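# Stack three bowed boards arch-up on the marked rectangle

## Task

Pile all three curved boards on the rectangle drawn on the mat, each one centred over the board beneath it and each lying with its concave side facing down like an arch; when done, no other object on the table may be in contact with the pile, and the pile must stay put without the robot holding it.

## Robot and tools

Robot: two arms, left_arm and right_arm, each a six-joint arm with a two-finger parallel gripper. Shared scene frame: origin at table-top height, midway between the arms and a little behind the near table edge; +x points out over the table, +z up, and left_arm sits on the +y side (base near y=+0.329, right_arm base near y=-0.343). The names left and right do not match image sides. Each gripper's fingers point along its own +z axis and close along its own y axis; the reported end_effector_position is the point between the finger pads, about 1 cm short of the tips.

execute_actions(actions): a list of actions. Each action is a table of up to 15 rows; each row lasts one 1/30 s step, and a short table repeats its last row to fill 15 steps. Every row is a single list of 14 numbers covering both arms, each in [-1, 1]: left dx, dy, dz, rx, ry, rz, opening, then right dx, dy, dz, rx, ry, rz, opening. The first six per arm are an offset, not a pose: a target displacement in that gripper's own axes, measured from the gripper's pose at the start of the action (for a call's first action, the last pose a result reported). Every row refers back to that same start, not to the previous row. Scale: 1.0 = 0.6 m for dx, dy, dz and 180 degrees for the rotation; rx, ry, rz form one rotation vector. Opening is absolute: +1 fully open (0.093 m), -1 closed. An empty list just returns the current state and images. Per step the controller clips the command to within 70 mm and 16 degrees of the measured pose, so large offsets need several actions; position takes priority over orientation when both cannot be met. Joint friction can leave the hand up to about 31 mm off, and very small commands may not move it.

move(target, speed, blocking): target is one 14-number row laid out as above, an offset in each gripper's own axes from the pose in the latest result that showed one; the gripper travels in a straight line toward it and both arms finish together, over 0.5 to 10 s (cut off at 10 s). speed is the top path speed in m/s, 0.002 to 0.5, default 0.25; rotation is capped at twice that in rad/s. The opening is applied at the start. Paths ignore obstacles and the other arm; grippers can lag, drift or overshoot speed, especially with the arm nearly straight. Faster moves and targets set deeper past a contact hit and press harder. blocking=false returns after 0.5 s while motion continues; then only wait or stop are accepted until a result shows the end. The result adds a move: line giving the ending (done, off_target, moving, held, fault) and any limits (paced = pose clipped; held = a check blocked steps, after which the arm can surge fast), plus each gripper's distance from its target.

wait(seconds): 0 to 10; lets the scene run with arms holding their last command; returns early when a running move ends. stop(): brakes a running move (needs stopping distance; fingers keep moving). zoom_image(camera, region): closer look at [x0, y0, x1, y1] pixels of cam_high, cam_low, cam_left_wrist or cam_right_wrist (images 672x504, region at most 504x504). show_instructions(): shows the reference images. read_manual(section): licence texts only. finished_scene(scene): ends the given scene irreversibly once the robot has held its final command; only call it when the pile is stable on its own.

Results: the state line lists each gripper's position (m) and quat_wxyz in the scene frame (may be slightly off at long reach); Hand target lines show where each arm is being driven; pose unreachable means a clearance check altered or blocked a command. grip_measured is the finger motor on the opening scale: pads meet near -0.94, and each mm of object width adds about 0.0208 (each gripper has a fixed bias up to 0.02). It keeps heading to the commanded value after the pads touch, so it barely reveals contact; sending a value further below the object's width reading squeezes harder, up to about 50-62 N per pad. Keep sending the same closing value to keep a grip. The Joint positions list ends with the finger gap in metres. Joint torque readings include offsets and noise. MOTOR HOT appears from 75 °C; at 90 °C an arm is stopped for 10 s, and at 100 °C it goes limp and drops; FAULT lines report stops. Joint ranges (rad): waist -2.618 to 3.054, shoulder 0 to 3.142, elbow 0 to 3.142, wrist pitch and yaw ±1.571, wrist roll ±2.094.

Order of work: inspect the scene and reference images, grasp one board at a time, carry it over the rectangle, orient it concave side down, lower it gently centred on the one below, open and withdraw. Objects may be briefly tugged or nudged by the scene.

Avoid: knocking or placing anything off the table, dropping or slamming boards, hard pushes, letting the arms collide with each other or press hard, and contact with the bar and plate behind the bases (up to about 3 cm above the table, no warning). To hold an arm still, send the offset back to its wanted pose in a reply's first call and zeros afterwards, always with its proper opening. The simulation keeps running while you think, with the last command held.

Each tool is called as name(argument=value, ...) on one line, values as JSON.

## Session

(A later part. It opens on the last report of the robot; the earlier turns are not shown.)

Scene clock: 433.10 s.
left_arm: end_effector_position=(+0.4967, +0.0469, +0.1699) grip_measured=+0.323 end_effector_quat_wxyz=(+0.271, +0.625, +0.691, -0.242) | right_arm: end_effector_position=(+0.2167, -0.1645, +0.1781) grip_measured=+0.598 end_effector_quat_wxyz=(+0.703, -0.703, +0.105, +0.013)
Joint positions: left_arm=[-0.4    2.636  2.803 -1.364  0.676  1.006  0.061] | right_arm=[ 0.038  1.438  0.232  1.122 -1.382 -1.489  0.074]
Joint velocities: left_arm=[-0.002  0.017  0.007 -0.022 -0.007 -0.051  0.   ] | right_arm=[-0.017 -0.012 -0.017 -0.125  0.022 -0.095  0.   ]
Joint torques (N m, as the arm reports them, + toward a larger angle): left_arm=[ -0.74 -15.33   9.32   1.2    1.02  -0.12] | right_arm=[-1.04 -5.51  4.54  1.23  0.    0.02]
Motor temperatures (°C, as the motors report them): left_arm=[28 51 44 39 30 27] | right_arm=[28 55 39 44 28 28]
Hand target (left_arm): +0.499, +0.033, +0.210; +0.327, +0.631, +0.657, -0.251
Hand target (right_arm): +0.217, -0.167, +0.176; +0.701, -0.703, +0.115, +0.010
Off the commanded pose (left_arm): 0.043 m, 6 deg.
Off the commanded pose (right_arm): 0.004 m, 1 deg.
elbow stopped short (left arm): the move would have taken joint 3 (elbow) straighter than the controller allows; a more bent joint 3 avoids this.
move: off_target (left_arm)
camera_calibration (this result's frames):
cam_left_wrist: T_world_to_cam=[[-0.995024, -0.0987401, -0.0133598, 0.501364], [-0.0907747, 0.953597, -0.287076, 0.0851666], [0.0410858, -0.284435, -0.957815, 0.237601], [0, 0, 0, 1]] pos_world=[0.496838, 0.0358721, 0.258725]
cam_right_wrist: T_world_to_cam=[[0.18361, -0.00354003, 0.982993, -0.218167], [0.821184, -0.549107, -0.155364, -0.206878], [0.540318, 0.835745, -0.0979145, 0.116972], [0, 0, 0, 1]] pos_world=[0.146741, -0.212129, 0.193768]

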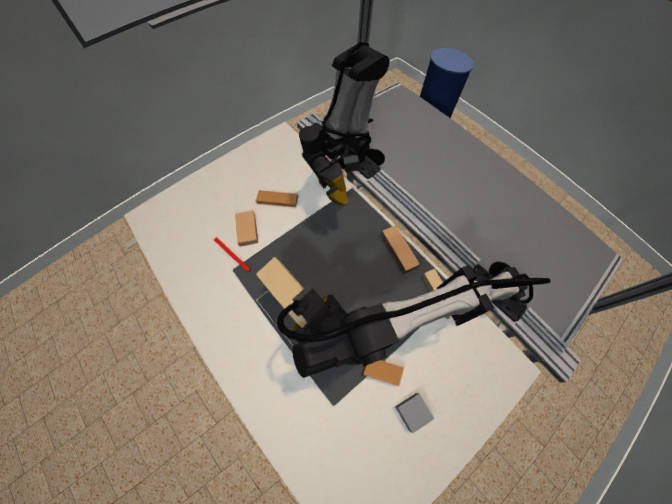

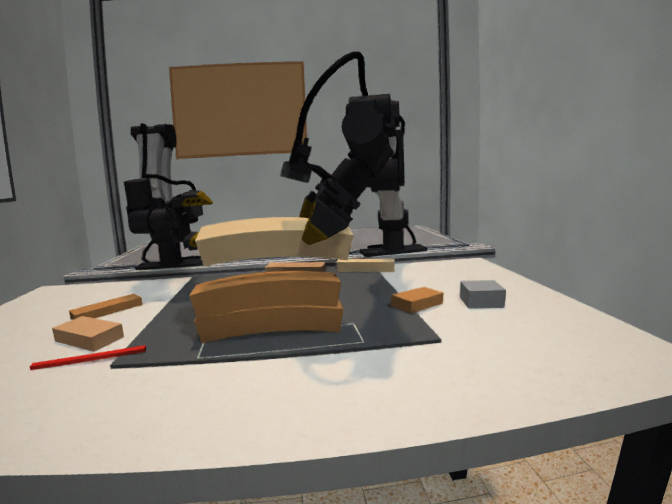

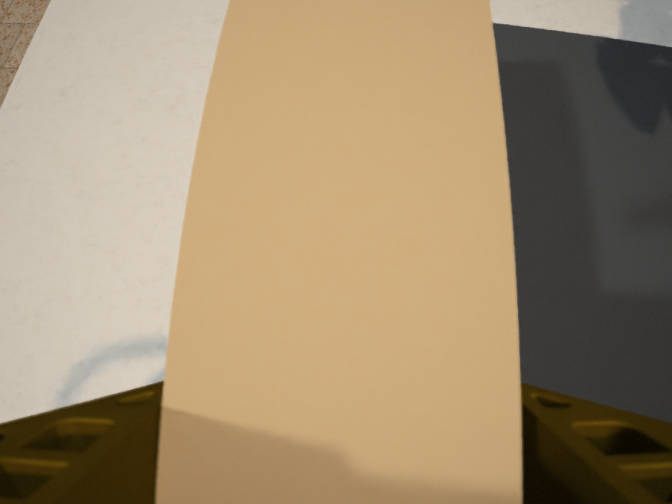

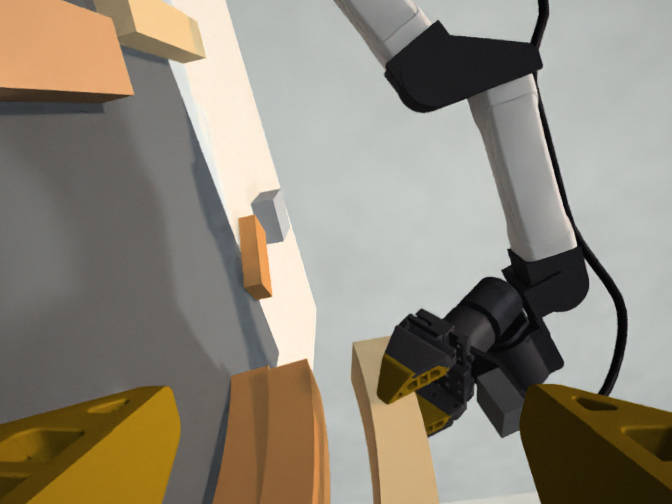

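move(target=[-0.02,0,-0.005,0.02,-0.05,0.02,-0.15, 0,0,0,0,0,0,0.6], speed=0.05)

zoom_image(camera="cam_low", region=[150,190,410,370])

Scene clock: 438.93 s.
left_arm: end_effector_position=(+0.4893, +0.0458, +0.1445) grip_measured=+0.323 end_effector_quat_wxyz=(+0.255, +0.635, +0.671, -0.286) | right_arm: end_effector_position=(+0.2166, -0.1645, +0.1774) grip_measured=+0.598 end_effector_quat_wxyz=(+0.703, -0.704, +0.105, +0.014)
Joint positions: left_arm=[-0.387  2.696  2.803 -1.399  0.761  1.085  0.061] | right_arm=[ 0.038  1.437  0.232  1.113 -1.382 -1.496  0.074]
Joint velocities: left_arm=[-0.002  0.002 -0.002 -0.007  0.022 -0.037  0.001] | right_arm=[-0.012  0.002  0.002 -0.051  0.022  0.066 -0.001]
Joint torques (N m, as the arm reports them, + toward a larger angle): left_arm=[  1.35 -15.42   7.92   0.98   1.34  -0.09] | right_arm=[-0.22 -4.26  5.23  1.56 -0.18  0.12]
Motor temperatures (°C, as the motors report them): left_arm=[28 56 44 39 31 27] | right_arm=[28 53 39 43 28 28]
Hand target (left_arm): +0.495, +0.042, +0.181; +0.309, +0.636, +0.639, -0.302
Hand target (right_arm): +0.217, -0.165, +0.178; +0.703, -0.703, +0.105, +0.013
Off the commanded pose (left_arm): 0.037 m, 8 deg.
Off the commanded pose (right_arm): 0.001 m, 0 deg.
move: off_target (left_arm)
camera_calibration (this result's frames):
cam_left_wrist: T_world_to_cam=[[-0.998353, -0.0276222, 0.0502729, 0.482673], [-0.0425285, 0.944559, -0.325576, 0.060657], [-0.0384926, -0.327178, -0.944179, 0.252119], [0, 0, 0, 1]] pos_world=[0.494163, 0.0385261, 0.233528]
cam_right_wrist: T_world_to_cam=[[0.184778, -0.00218588, 0.982778, -0.217428], [0.821067, -0.549217, -0.155595, -0.206831], [0.540099, 0.835677, -0.0996886, 0.117331], [0, 0, 0, 1]] pos_world=[0.146627, -0.212121, 0.193198]

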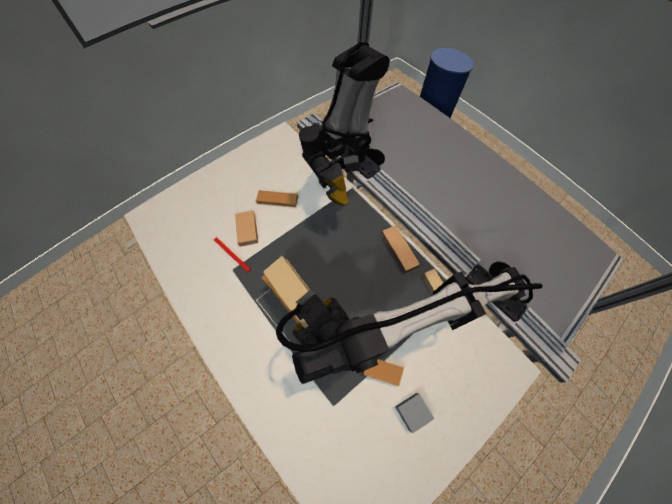

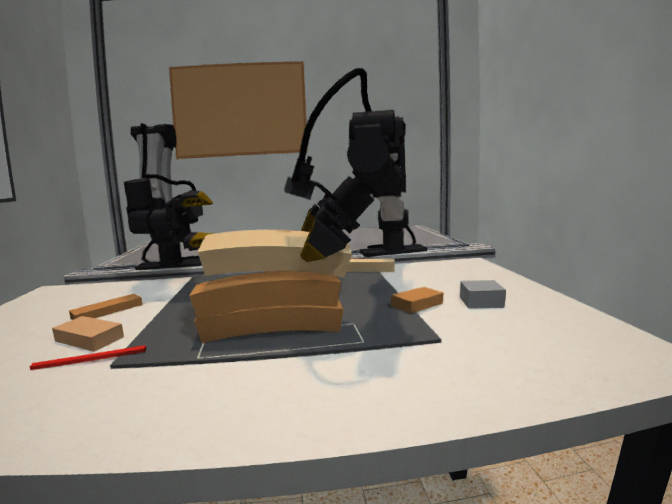

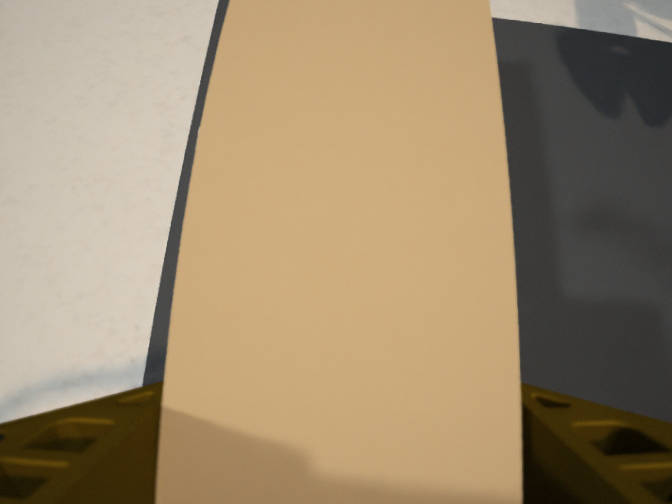

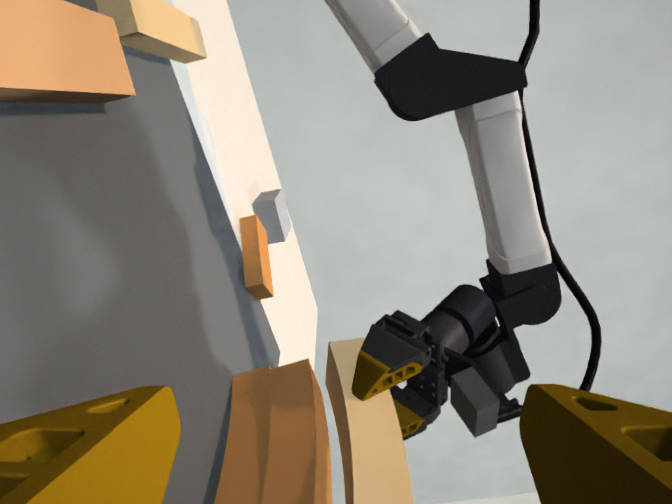

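Region (150, 190, 410, 370) of cam_low's 672x504 image, scaled by 1.938, with more detail than that image has; it fills the top 349 rows of this view, and the rest is white.

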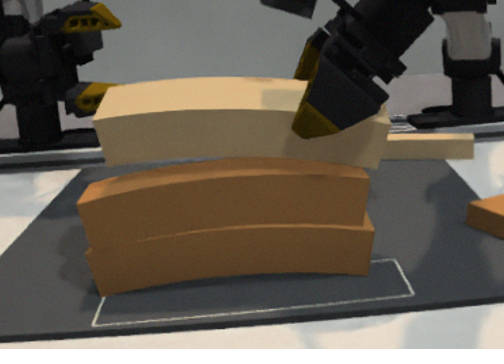

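move(target=[-0.035,0.02,0.0,0,-0.045,0,-0.15, 0,0,0,0,0,0,0.6], speed=0.04)

zoom_image(camera="cam_low", region=[150,190,410,370])

Scene clock: 444.13 s.
left_arm: end_effector_position=(+0.4919, +0.0395, +0.1341) grip_measured=+0.316 end_effector_quat_wxyz=(+0.254, +0.616, +0.677, -0.312) | right_arm: end_effector_position=(+0.2166, -0.1645, +0.1774) grip_measured=+0.598 end_effector_quat_wxyz=(+0.703, -0.704, +0.105, +0.014)
Joint positions: left_arm=[-0.387  2.729  2.803 -1.368  0.808  1.04   0.06 ] | right_arm=[ 0.038  1.437  0.232  1.113 -1.382 -1.496  0.074]
Joint velocities: left_arm=[-0.002 -0.002 -0.002 -0.007 -0.022 -0.051 -0.   ] | right_arm=[-0.037  0.007  0.012 -0.022 -0.095  0.066  0.001]
Joint torques (N m, as the arm reports them, + toward a larger angle): left_arm=[  0.78 -13.81   8.4    1.07   1.19  -0.13] | right_arm=[-0.35 -4.15  5.04  1.44 -0.13  0.06]
Motor temperatures (°C, as the motors report them): left_arm=[28 60 45 39 31 27] | right_arm=[28 52 38 42 28 28]
Hand target (left_arm): +0.500, +0.033, +0.159; +0.301, +0.615, +0.651, -0.329
Hand target (right_arm): +0.217, -0.165, +0.177; +0.703, -0.704, +0.105, +0.014
Off the commanded pose (left_arm): 0.028 m, 7 deg.
Off the commanded pose (right_arm): 0.000 m, 0 deg.
move: off_target (left_arm)
camera_calibration (this result's frames):
cam_left_wrist: T_world_to_cam=[[-0.994059, -0.043625, 0.099717, 0.47758], [-0.0769521, 0.929607, -0.360428, 0.0855015], [-0.076974, -0.36596, -0.927442, 0.258574], [0, 0, 0, 1]] pos_world=[0.501225, 0.0359795, 0.223007]
cam_right_wrist: T_world_to_cam=[[0.184778, -0.00218588, 0.982778, -0.217428], [0.821067, -0.549217, -0.155595, -0.206831], [0.540099, 0.835677, -0.0996886, 0.117331], [0, 0, 0, 1]] pos_world=[0.146627, -0.212121, 0.193198]

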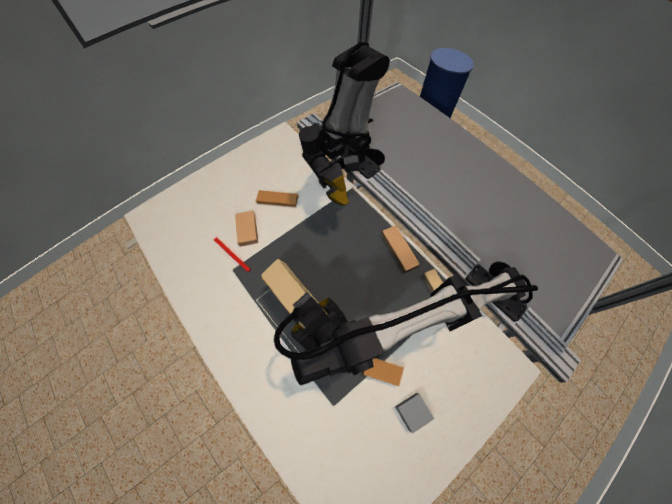

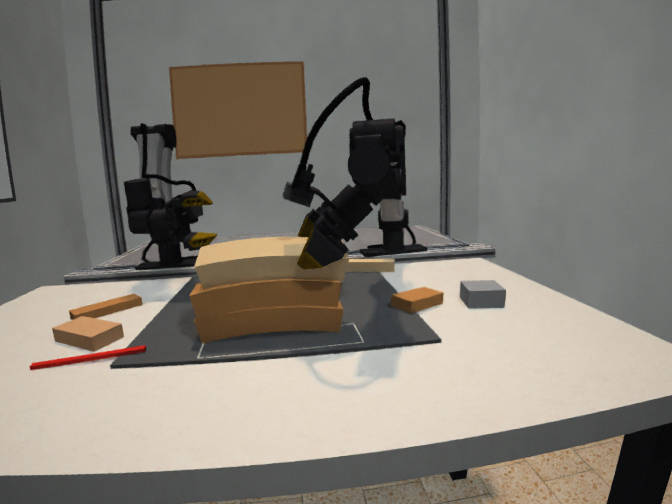

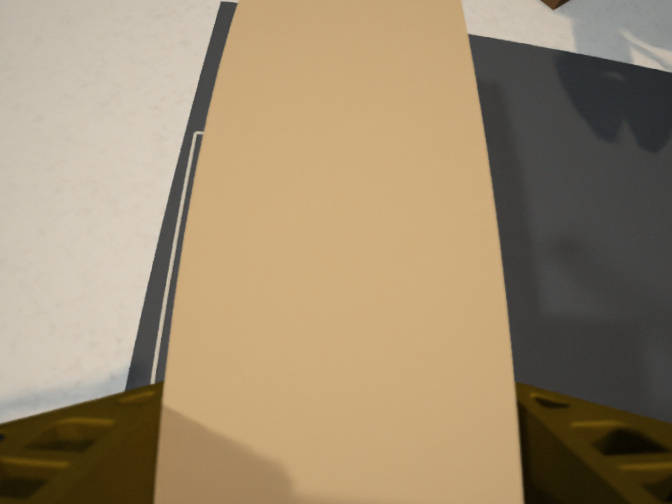

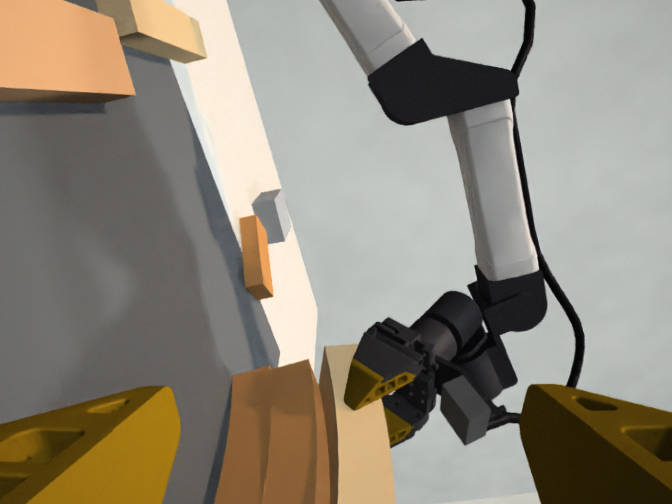

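Region (150, 190, 410, 370) of cam_low's 672x504 image, scaled by 1.938, with more detail than that image has; it fills the top 349 rows of this view, and the rest is white.

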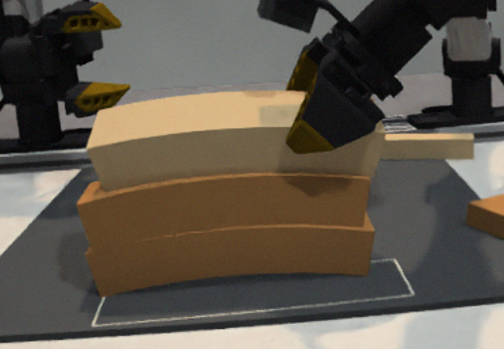

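Touching. Release and retreat.

move(target=[-0.02,0,-0.015,0,-0.02,0,0.8, 0,0,0,0,0,0,0.6], speed=0.05)

move(target=[0,-0.05,-0.17,0,0,0,0.8, 0,0,0,0,0,0,0.6], speed=0.15)

zoom_image(camera="cam_low", region=[150,190,410,370])

zoom_image(camera="cam_high", region=[200,220,380,400])

Scene clock: 447.40 s.
left_arm: end_effector_position=(+0.4890, +0.0351, +0.1391) grip_measured=+0.798 end_effector_quat_wxyz=(+0.259, +0.610, +0.671, -0.332) | right_arm: end_effector_position=(+0.2166, -0.1645, +0.1774) grip_measured=+0.598 end_effector_quat_wxyz=(+0.703, -0.704, +0.105, +0.014)
Joint positions: left_arm=[-0.387  2.729  2.803 -1.367  0.852  1.031  0.084] | right_arm=[ 0.038  1.437  0.232  1.113 -1.382 -1.496  0.074]
Joint velocities: left_arm=[ 0.002 -0.007 -0.002 -0.051  0.051 -0.037  0.001] | right_arm=[-0.002  0.002 -0.007 -0.007 -0.022 -0.022  0.001]
Joint torques (N m, as the arm reports them, + toward a larger angle): left_arm=[  0.81 -14.65   5.61   0.85   0.5   -0.11] | right_arm=[-0.1  -4.13  5.24  1.46 -0.16  0.05]
Motor temperatures (°C, as the motors report them): left_arm=[28 62 45 39 31 27] | right_arm=[28 51 38 42 27 28]
Hand target (left_arm): +0.494, +0.038, +0.149; +0.273, +0.607, +0.668, -0.332
Hand target (right_arm): +0.217, -0.165, +0.177; +0.703, -0.704, +0.105, +0.014
Off the commanded pose (left_arm): 0.011 m, 2 deg.
Off the commanded pose (right_arm): 0.000 m, 0 deg.
move: off_target (left_arm)
camera_calibration (this result's frames):
cam_left_wrist: T_world_to_cam=[[-0.992153, -0.0327997, 0.120652, 0.469758], [-0.0783449, 0.915132, -0.395468, 0.0971991], [-0.0974415, -0.401817, -0.910521, 0.270278], [0, 0, 0, 1]] pos_world=[0.500023, 0.0350604, 0.227856]
cam_right_wrist: T_world_to_cam=[[0.184778, -0.00218588, 0.982778, -0.217428], [0.821067, -0.549217, -0.155595, -0.206831], [0.540099, 0.835677, -0.0996886, 0.117331], [0, 0, 0, 1]] pos_world=[0.146627, -0.212121, 0.193198]

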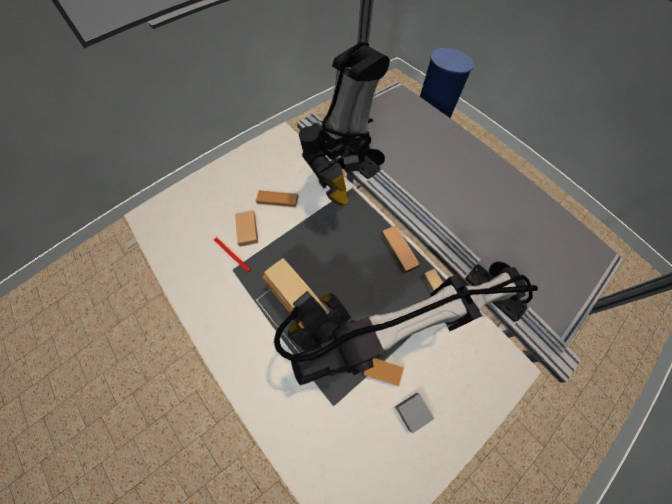

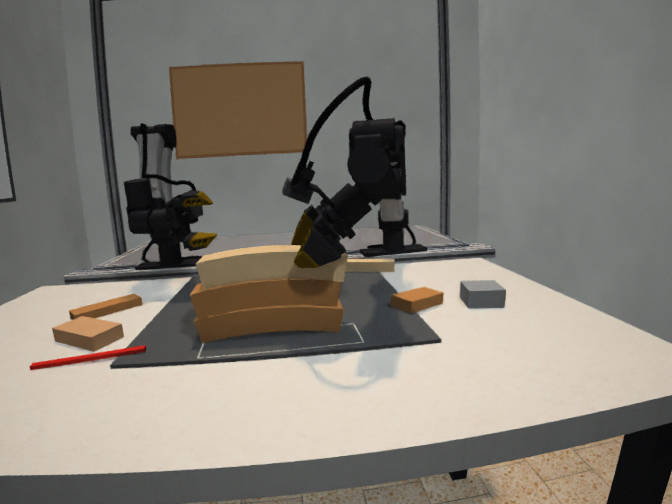

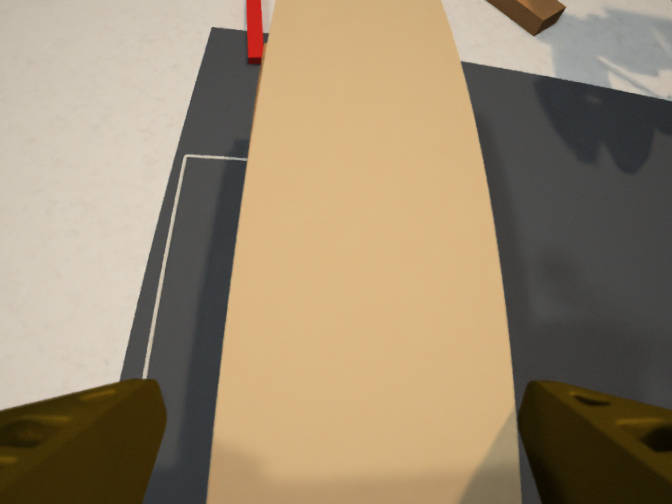

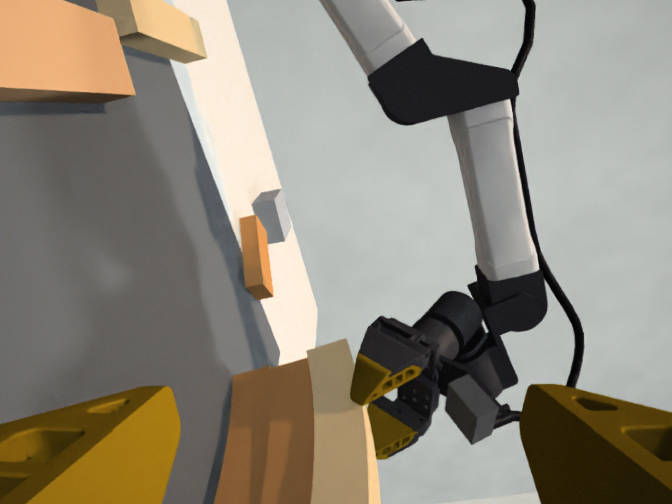

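Scene clock: 448.67 s.
left_arm: end_effector_position=(+0.4688, +0.1079, +0.2045) grip_measured=+0.798 end_effector_quat_wxyz=(+0.270, +0.609, +0.672, -0.323) | right_arm: end_effector_position=(+0.2166, -0.1645, +0.1774) grip_measured=+0.598 end_effector_quat_wxyz=(+0.703, -0.704, +0.105, +0.014)
Joint positions: left_arm=[-0.255  2.516  2.664 -1.55   0.873  1.208  0.084] | right_arm=[ 0.038  1.437  0.232  1.113 -1.382 -1.496  0.074]
Joint velocities: left_arm=[ 0.002 -0.012  0.017 -0.007 -0.037  0.007  0.   ] | right_arm=[-0.017 -0.017 -0.022 -0.066 -0.051 -0.007  0.001]
Joint torques (N m, as the arm reports them, + toward a larger angle): left_arm=[  0.95 -13.48   4.36   0.39   0.49  -0.1 ] | right_arm=[-0.3  -4.3   5.53  1.48 -0.18  0.04]
Motor temperatures (°C, as the motors report them): left_arm=[28 63 45 39 31 27] | right_arm=[28 51 38 42 27 28]
Hand target (left_arm): +0.465, +0.112, +0.208; +0.268, +0.606, +0.673, -0.329
Hand target (right_arm): +0.217, -0.165, +0.177; +0.703, -0.704, +0.105, +0.014
Off the commanded pose (left_arm): 0.007 m, 2 deg.
Off the commanded pose (right_arm): 0.000 m, 0 deg.
joint sent to its limit (left arm) — the command would take joint 4 (wrist pitch) past its lower limit, so that joint was sent only as far as its limit.
move: done
camera_calibration (this result's frames):
cam_left_wrist: T_world_to_cam=[[-0.994439, -0.0463502, 0.0945704, 0.452078], [-0.080546, 0.913242, -0.399375, 0.0569402], [-0.0678546, -0.404771, -0.911897, 0.343864], [0, 0, 0, 1]] pos_world=[0.477483, 0.10814, 0.293556]
cam_right_wrist: T_world_to_cam=[[0.184778, -0.00218588, 0.982778, -0.217428], [0.821067, -0.549217, -0.155595, -0.206831], [0.540099, 0.835677, -0.0996886, 0.117331], [0, 0, 0, 1]] pos_world=[0.146627, -0.212121, 0.193198]

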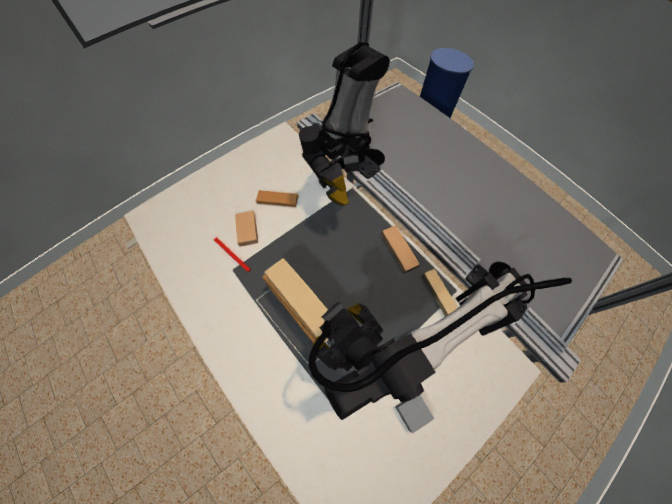

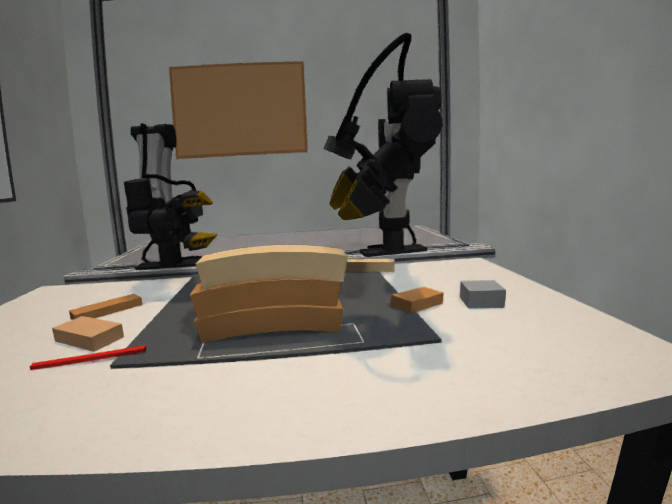

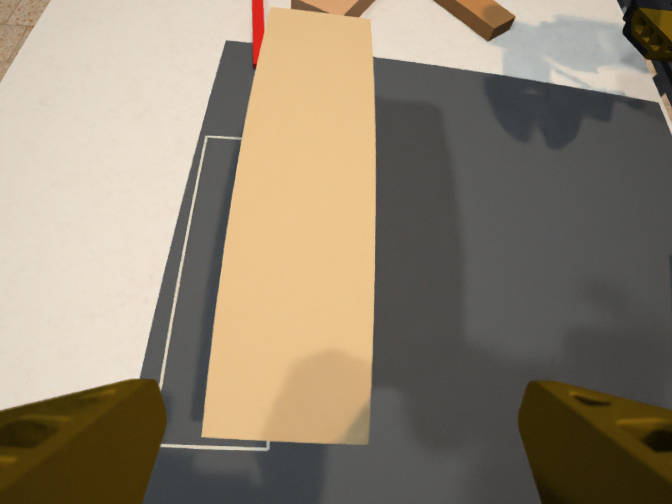

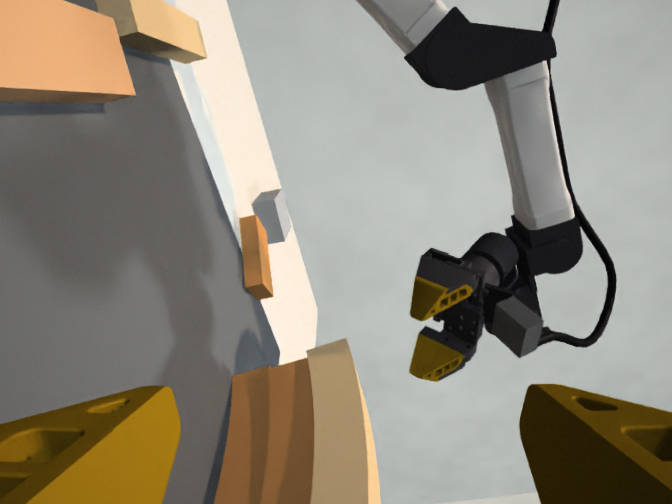

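Region (150, 190, 410, 370) of cam_low's 672x504 image, scaled by 1.938, with more detail than that image has; it fills the top 349 rows of this view, and the rest is white.

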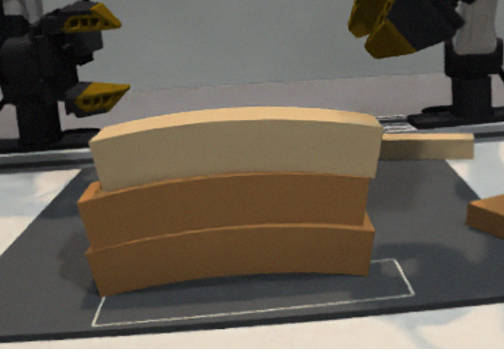

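Region (200, 220, 380, 400) of cam_high's 672x504 image, scaled by 2.800, with more detail than that image has.

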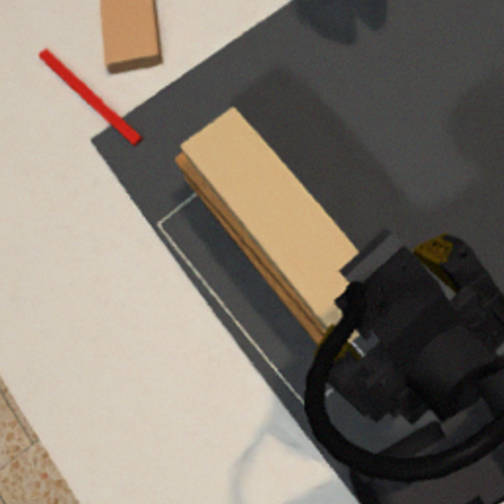

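move(target=[0.114,0.058,0.063,0,0,0,-1, 0.488,0.047,0.029,-0.202,0.174,0.405,-1], speed=0.2)

zoom_image(camera="cam_low", region=[130,190,430,370])

Scene clock: 460.97 s.
left_arm: end_effector_position=(+0.4895, +0.1178, +0.1384) grip_measured=-0.988 end_effector_quat_wxyz=(+0.271, +0.614, +0.667, -0.324) | right_arm: end_effector_position=(+0.5048, -0.1896, +0.1146) grip_measured=-1.000 end_effector_quat_wxyz=(-0.294, +0.647, -0.653, -0.261)
Joint positions: left_arm=[-0.229  2.558  2.469 -1.352  0.881  1.266  0.   ] | right_arm=[ 0.044  2.594  2.494 -1.338 -0.795 -1.441  0.   ]
Joint velocities: left_arm=[-0.007 -0.027 -0.002  0.037 -0.037 -0.051  0.   ] | right_arm=[-0.017 -0.007  0.007 -0.081  0.037 -0.007  0.   ]
Joint torques (N m, as the arm reports them, + toward a larger angle): left_arm=[  1.09 -11.93   4.04   0.7    0.42  -0.03] | right_arm=[  0.51 -14.07   8.11   0.31  -0.45  -0.09]
Motor temperatures (°C, as the motors report them): left_arm=[28 67 43 39 30 27] | right_arm=[28 49 39 41 27 28]
Hand target (left_arm): +0.494, +0.125, +0.125; +0.270, +0.610, +0.671, -0.324
Hand target (right_arm): +0.501, -0.186, +0.100; -0.276, +0.650, -0.655, -0.268
Off the commanded pose (left_arm): 0.016 m, 1 deg.
Off the commanded pose (right_arm): 0.016 m, 3 deg.
move: off_target (left_arm, right_arm)
camera_calibration (this result's frames):
cam_left_wrist: T_world_to_cam=[[-0.995377, -0.0344797, 0.0896375, 0.479064], [-0.0679198, 0.912598, -0.403177, 0.0176227], [-0.0679016, -0.407401, -0.910722, 0.289157], [0, 0, 0, 1]] pos_world=[0.497681, 0.118239, 0.227505]
cam_right_wrist: T_world_to_cam=[[0.999321, -0.0310828, 0.0198081, -0.515301], [-0.0222484, -0.937168, -0.348168, -0.0928202], [0.0293855, 0.34749, -0.937223, 0.237562], [0, 0, 0, 1]] pos_world=[0.505905, -0.185556, 0.200538]

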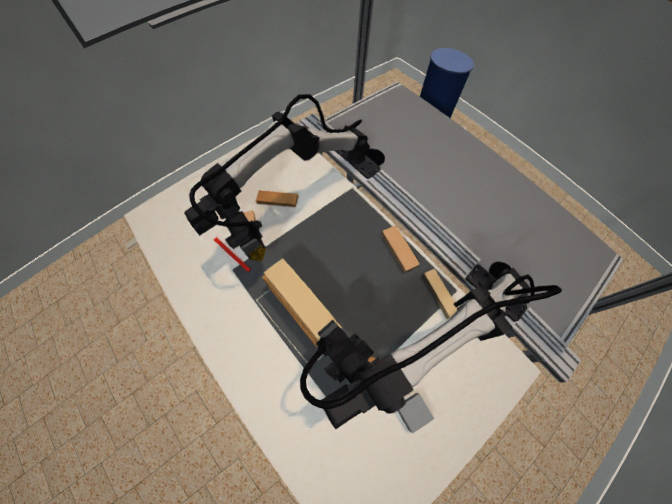

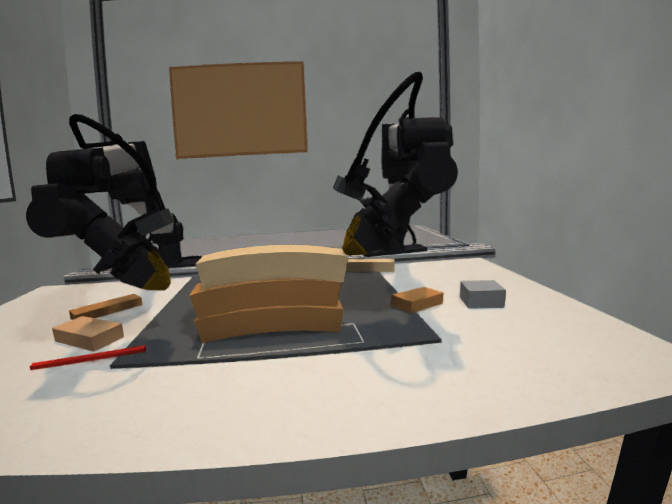

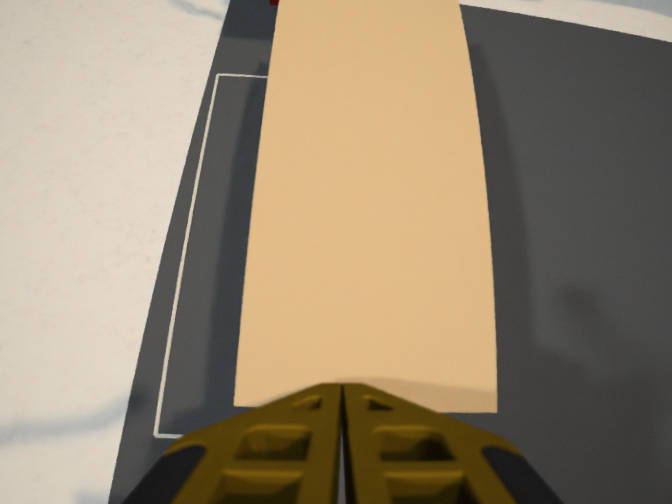

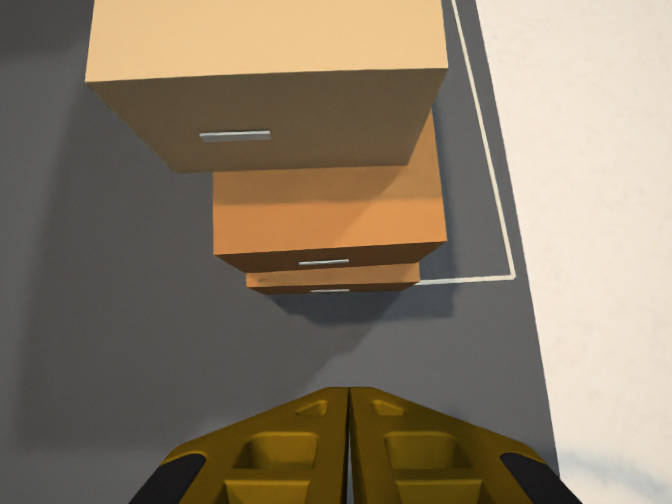

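Region (130, 190, 430, 370) of cam_low's 672x504 image, scaled by 1.680, with more detail than that image has; it fills the top 302 rows of this view, and the rest is white.

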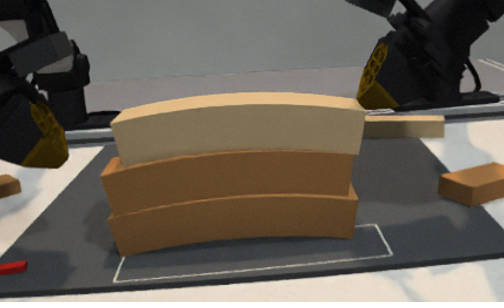

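move(target=[0.032,0,-0.038,0,0,0,-1, 0.0,0,0.1,0,0,0,-1], speed=0.08)

move(target=[0.055,0,0.045,0,0,0,-1, 0,0,0,0,0,0,-1], speed=0.08)

zoom_image(camera="cam_low", region=[130,190,430,370])

Scene clock: 465.93 s.
left_arm: end_effector_position=(+0.4889, +0.1417, +0.1380) grip_measured=-0.988 end_effector_quat_wxyz=(+0.273, +0.618, +0.663, -0.321) | right_arm: end_effector_position=(+0.5090, -0.1495, +0.0772) grip_measured=-1.000 end_effector_quat_wxyz=(-0.298, +0.646, -0.652, -0.265)
Joint positions: left_arm=[-0.183  2.558  2.469 -1.406  0.883  1.35   0.   ] | right_arm=[ 0.119  2.594  2.336 -1.101 -0.792 -1.335  0.   ]
Joint velocities: left_arm=[-0.017  0.007 -0.012  0.022 -0.007  0.007  0.   ] | right_arm=[-0.007 -0.007 -0.012 -0.007 -0.051 -0.022  0.   ]
Joint torques (N m, as the arm reports them, + toward a larger angle): left_arm=[  0.96 -12.77   6.11   0.23   0.48  -0.12] | right_arm=[  0.64 -17.2    5.4    0.78  -0.47  -0.01]
Motor temperatures (°C, as the motors report them): left_arm=[28 67 43 38 30 27] | right_arm=[28 51 39 40 27 28]
Hand target (left_arm): +0.488, +0.147, +0.138; +0.272, +0.613, +0.667, -0.325
Hand target (right_arm): +0.507, -0.146, +0.073; -0.294, +0.647, -0.653, -0.262
Off the commanded pose (left_arm): 0.006 m, 1 deg.
Off the commanded pose (right_arm): 0.005 m, 1 deg.
move: done
camera_calibration (this result's frames):
cam_left_wrist: T_world_to_cam=[[-0.99653, -0.027745, 0.0784748, 0.48055], [-0.0570929, 0.913905, -0.401893, -0.0100828], [-0.060568, -0.404979, -0.912318, 0.294783], [0, 0, 0, 1]] pos_world=[0.496162, 0.141929, 0.227173]
cam_right_wrist: T_world_to_cam=[[0.999311, -0.0307383, 0.0207942, -0.517596], [-0.0212538, -0.933362, -0.358308, -0.0672766], [0.0304223, 0.357619, -0.933372, 0.189135], [0, 0, 0, 1]] pos_world=[0.510056, -0.146342, 0.16319]

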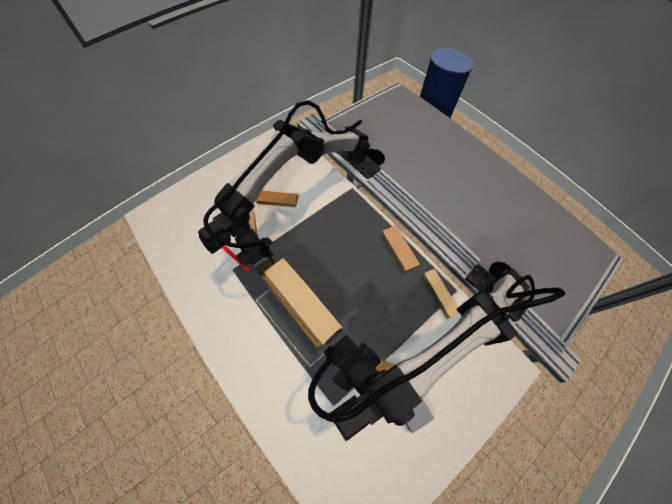

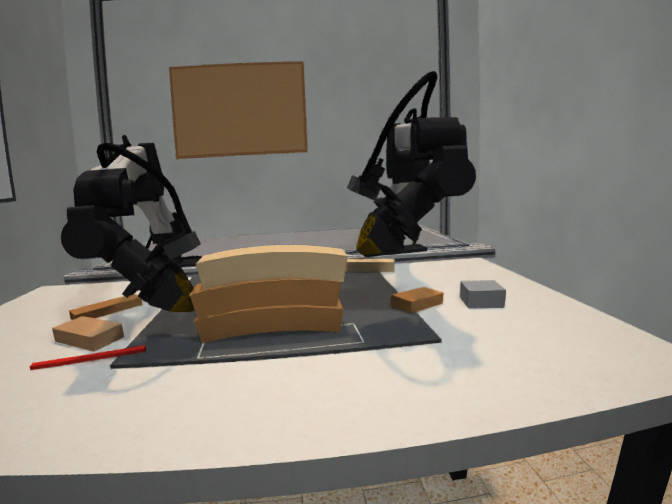

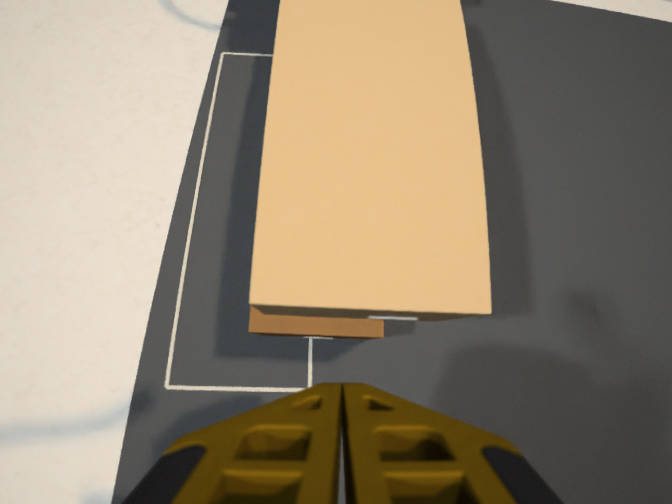

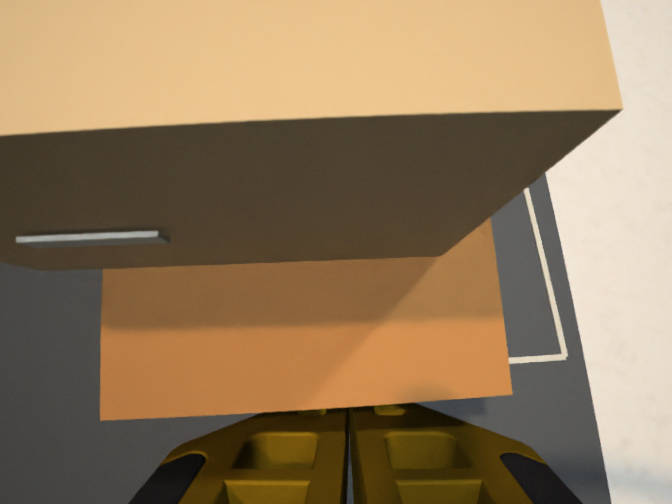

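Scene clock: 467.10 s.
left_arm: end_effector_position=(+0.4839, +0.1430, +0.0912) grip_measured=-0.988 end_effector_quat_wxyz=(+0.265, +0.616, +0.666, -0.327) | right_arm: end_effector_position=(+0.5090, -0.1495, +0.0772) grip_measured=-1.000 end_effector_quat_wxyz=(-0.298, +0.646, -0.652, -0.265)
Joint positions: left_arm=[-0.183  2.533  2.238 -1.223  0.883  1.353  0.   ] | right_arm=[ 0.119  2.594  2.336 -1.101 -0.792 -1.334  0.   ]
Joint velocities: left_arm=[-0.012  0.017 -0.002 -0.051  0.037 -0.081  0.   ] | right_arm=[ 0.022  0.002  0.007  0.007 -0.007  0.007  0.   ]
Joint torques (N m, as the arm reports them, + toward a larger angle): left_arm=[ -0.05 -14.27   4.33   0.51   0.44  -0.13] | right_arm=[ -0.11 -16.79   6.98   0.63  -0.63   0.01]
Motor temperatures (°C, as the motors report them): left_arm=[28 68 43 38 30 27] | right_arm=[28 52 39 40 27 28]
Hand target (left_arm): +0.485, +0.142, +0.095; +0.273, +0.618, +0.663, -0.321
Hand target (right_arm): +0.509, -0.149, +0.077; -0.298, +0.646, -0.652, -0.265
Off the commanded pose (left_arm): 0.005 m, 1 deg.
Off the commanded pose (right_arm): 0.000 m, 0 deg.
move: done
camera_calibration (this result's frames):
cam_left_wrist: T_world_to_cam=[[-0.994727, -0.0263563, 0.0991126, 0.476263], [-0.063938, 0.914986, -0.398387, -0.0275034], [-0.0801866, -0.402624, -0.911847, 0.261436], [0, 0, 0, 1]] pos_world=[0.492957, 0.142978, 0.180229]
cam_right_wrist: T_world_to_cam=[[0.999309, -0.0309989, 0.0205157, -0.517613], [-0.0215966, -0.93335, -0.358318, -0.0670995], [0.0302558, 0.357627, -0.933374, 0.189221], [0, 0, 0, 1]] pos_world=[0.510081, -0.146343, 0.16319]

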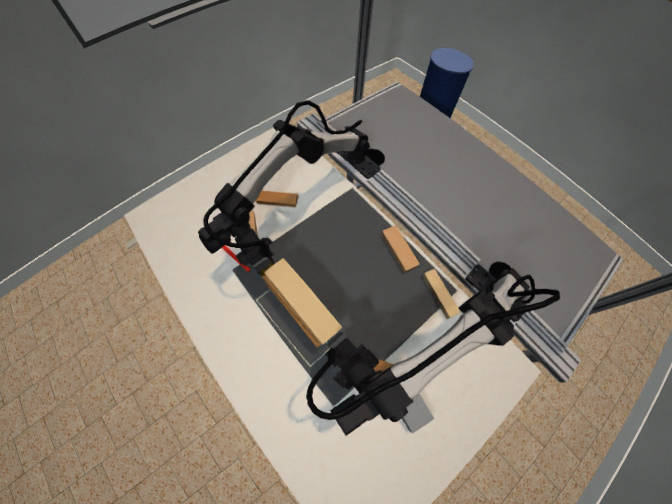

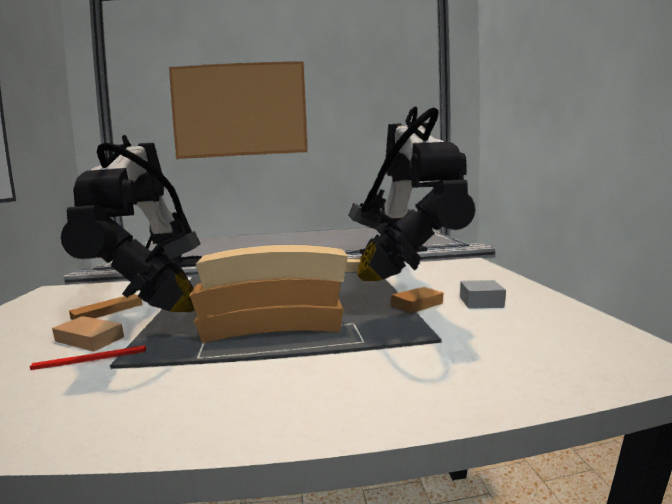

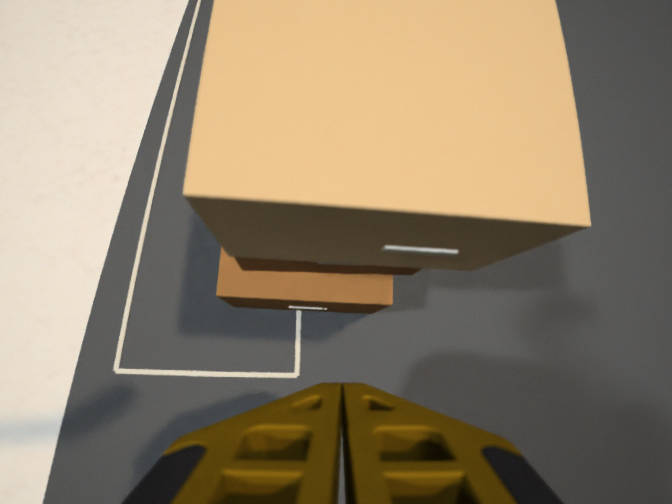

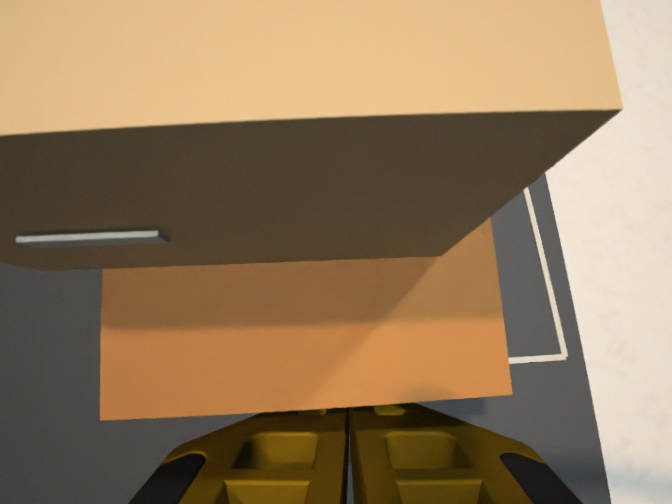

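Region (130, 190, 430, 370) of cam_low's 672x504 image, scaled by 1.680, with more detail than that image has; it fills the top 302 rows of this view, and the rest is white.

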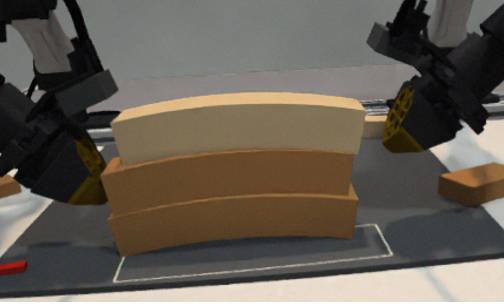

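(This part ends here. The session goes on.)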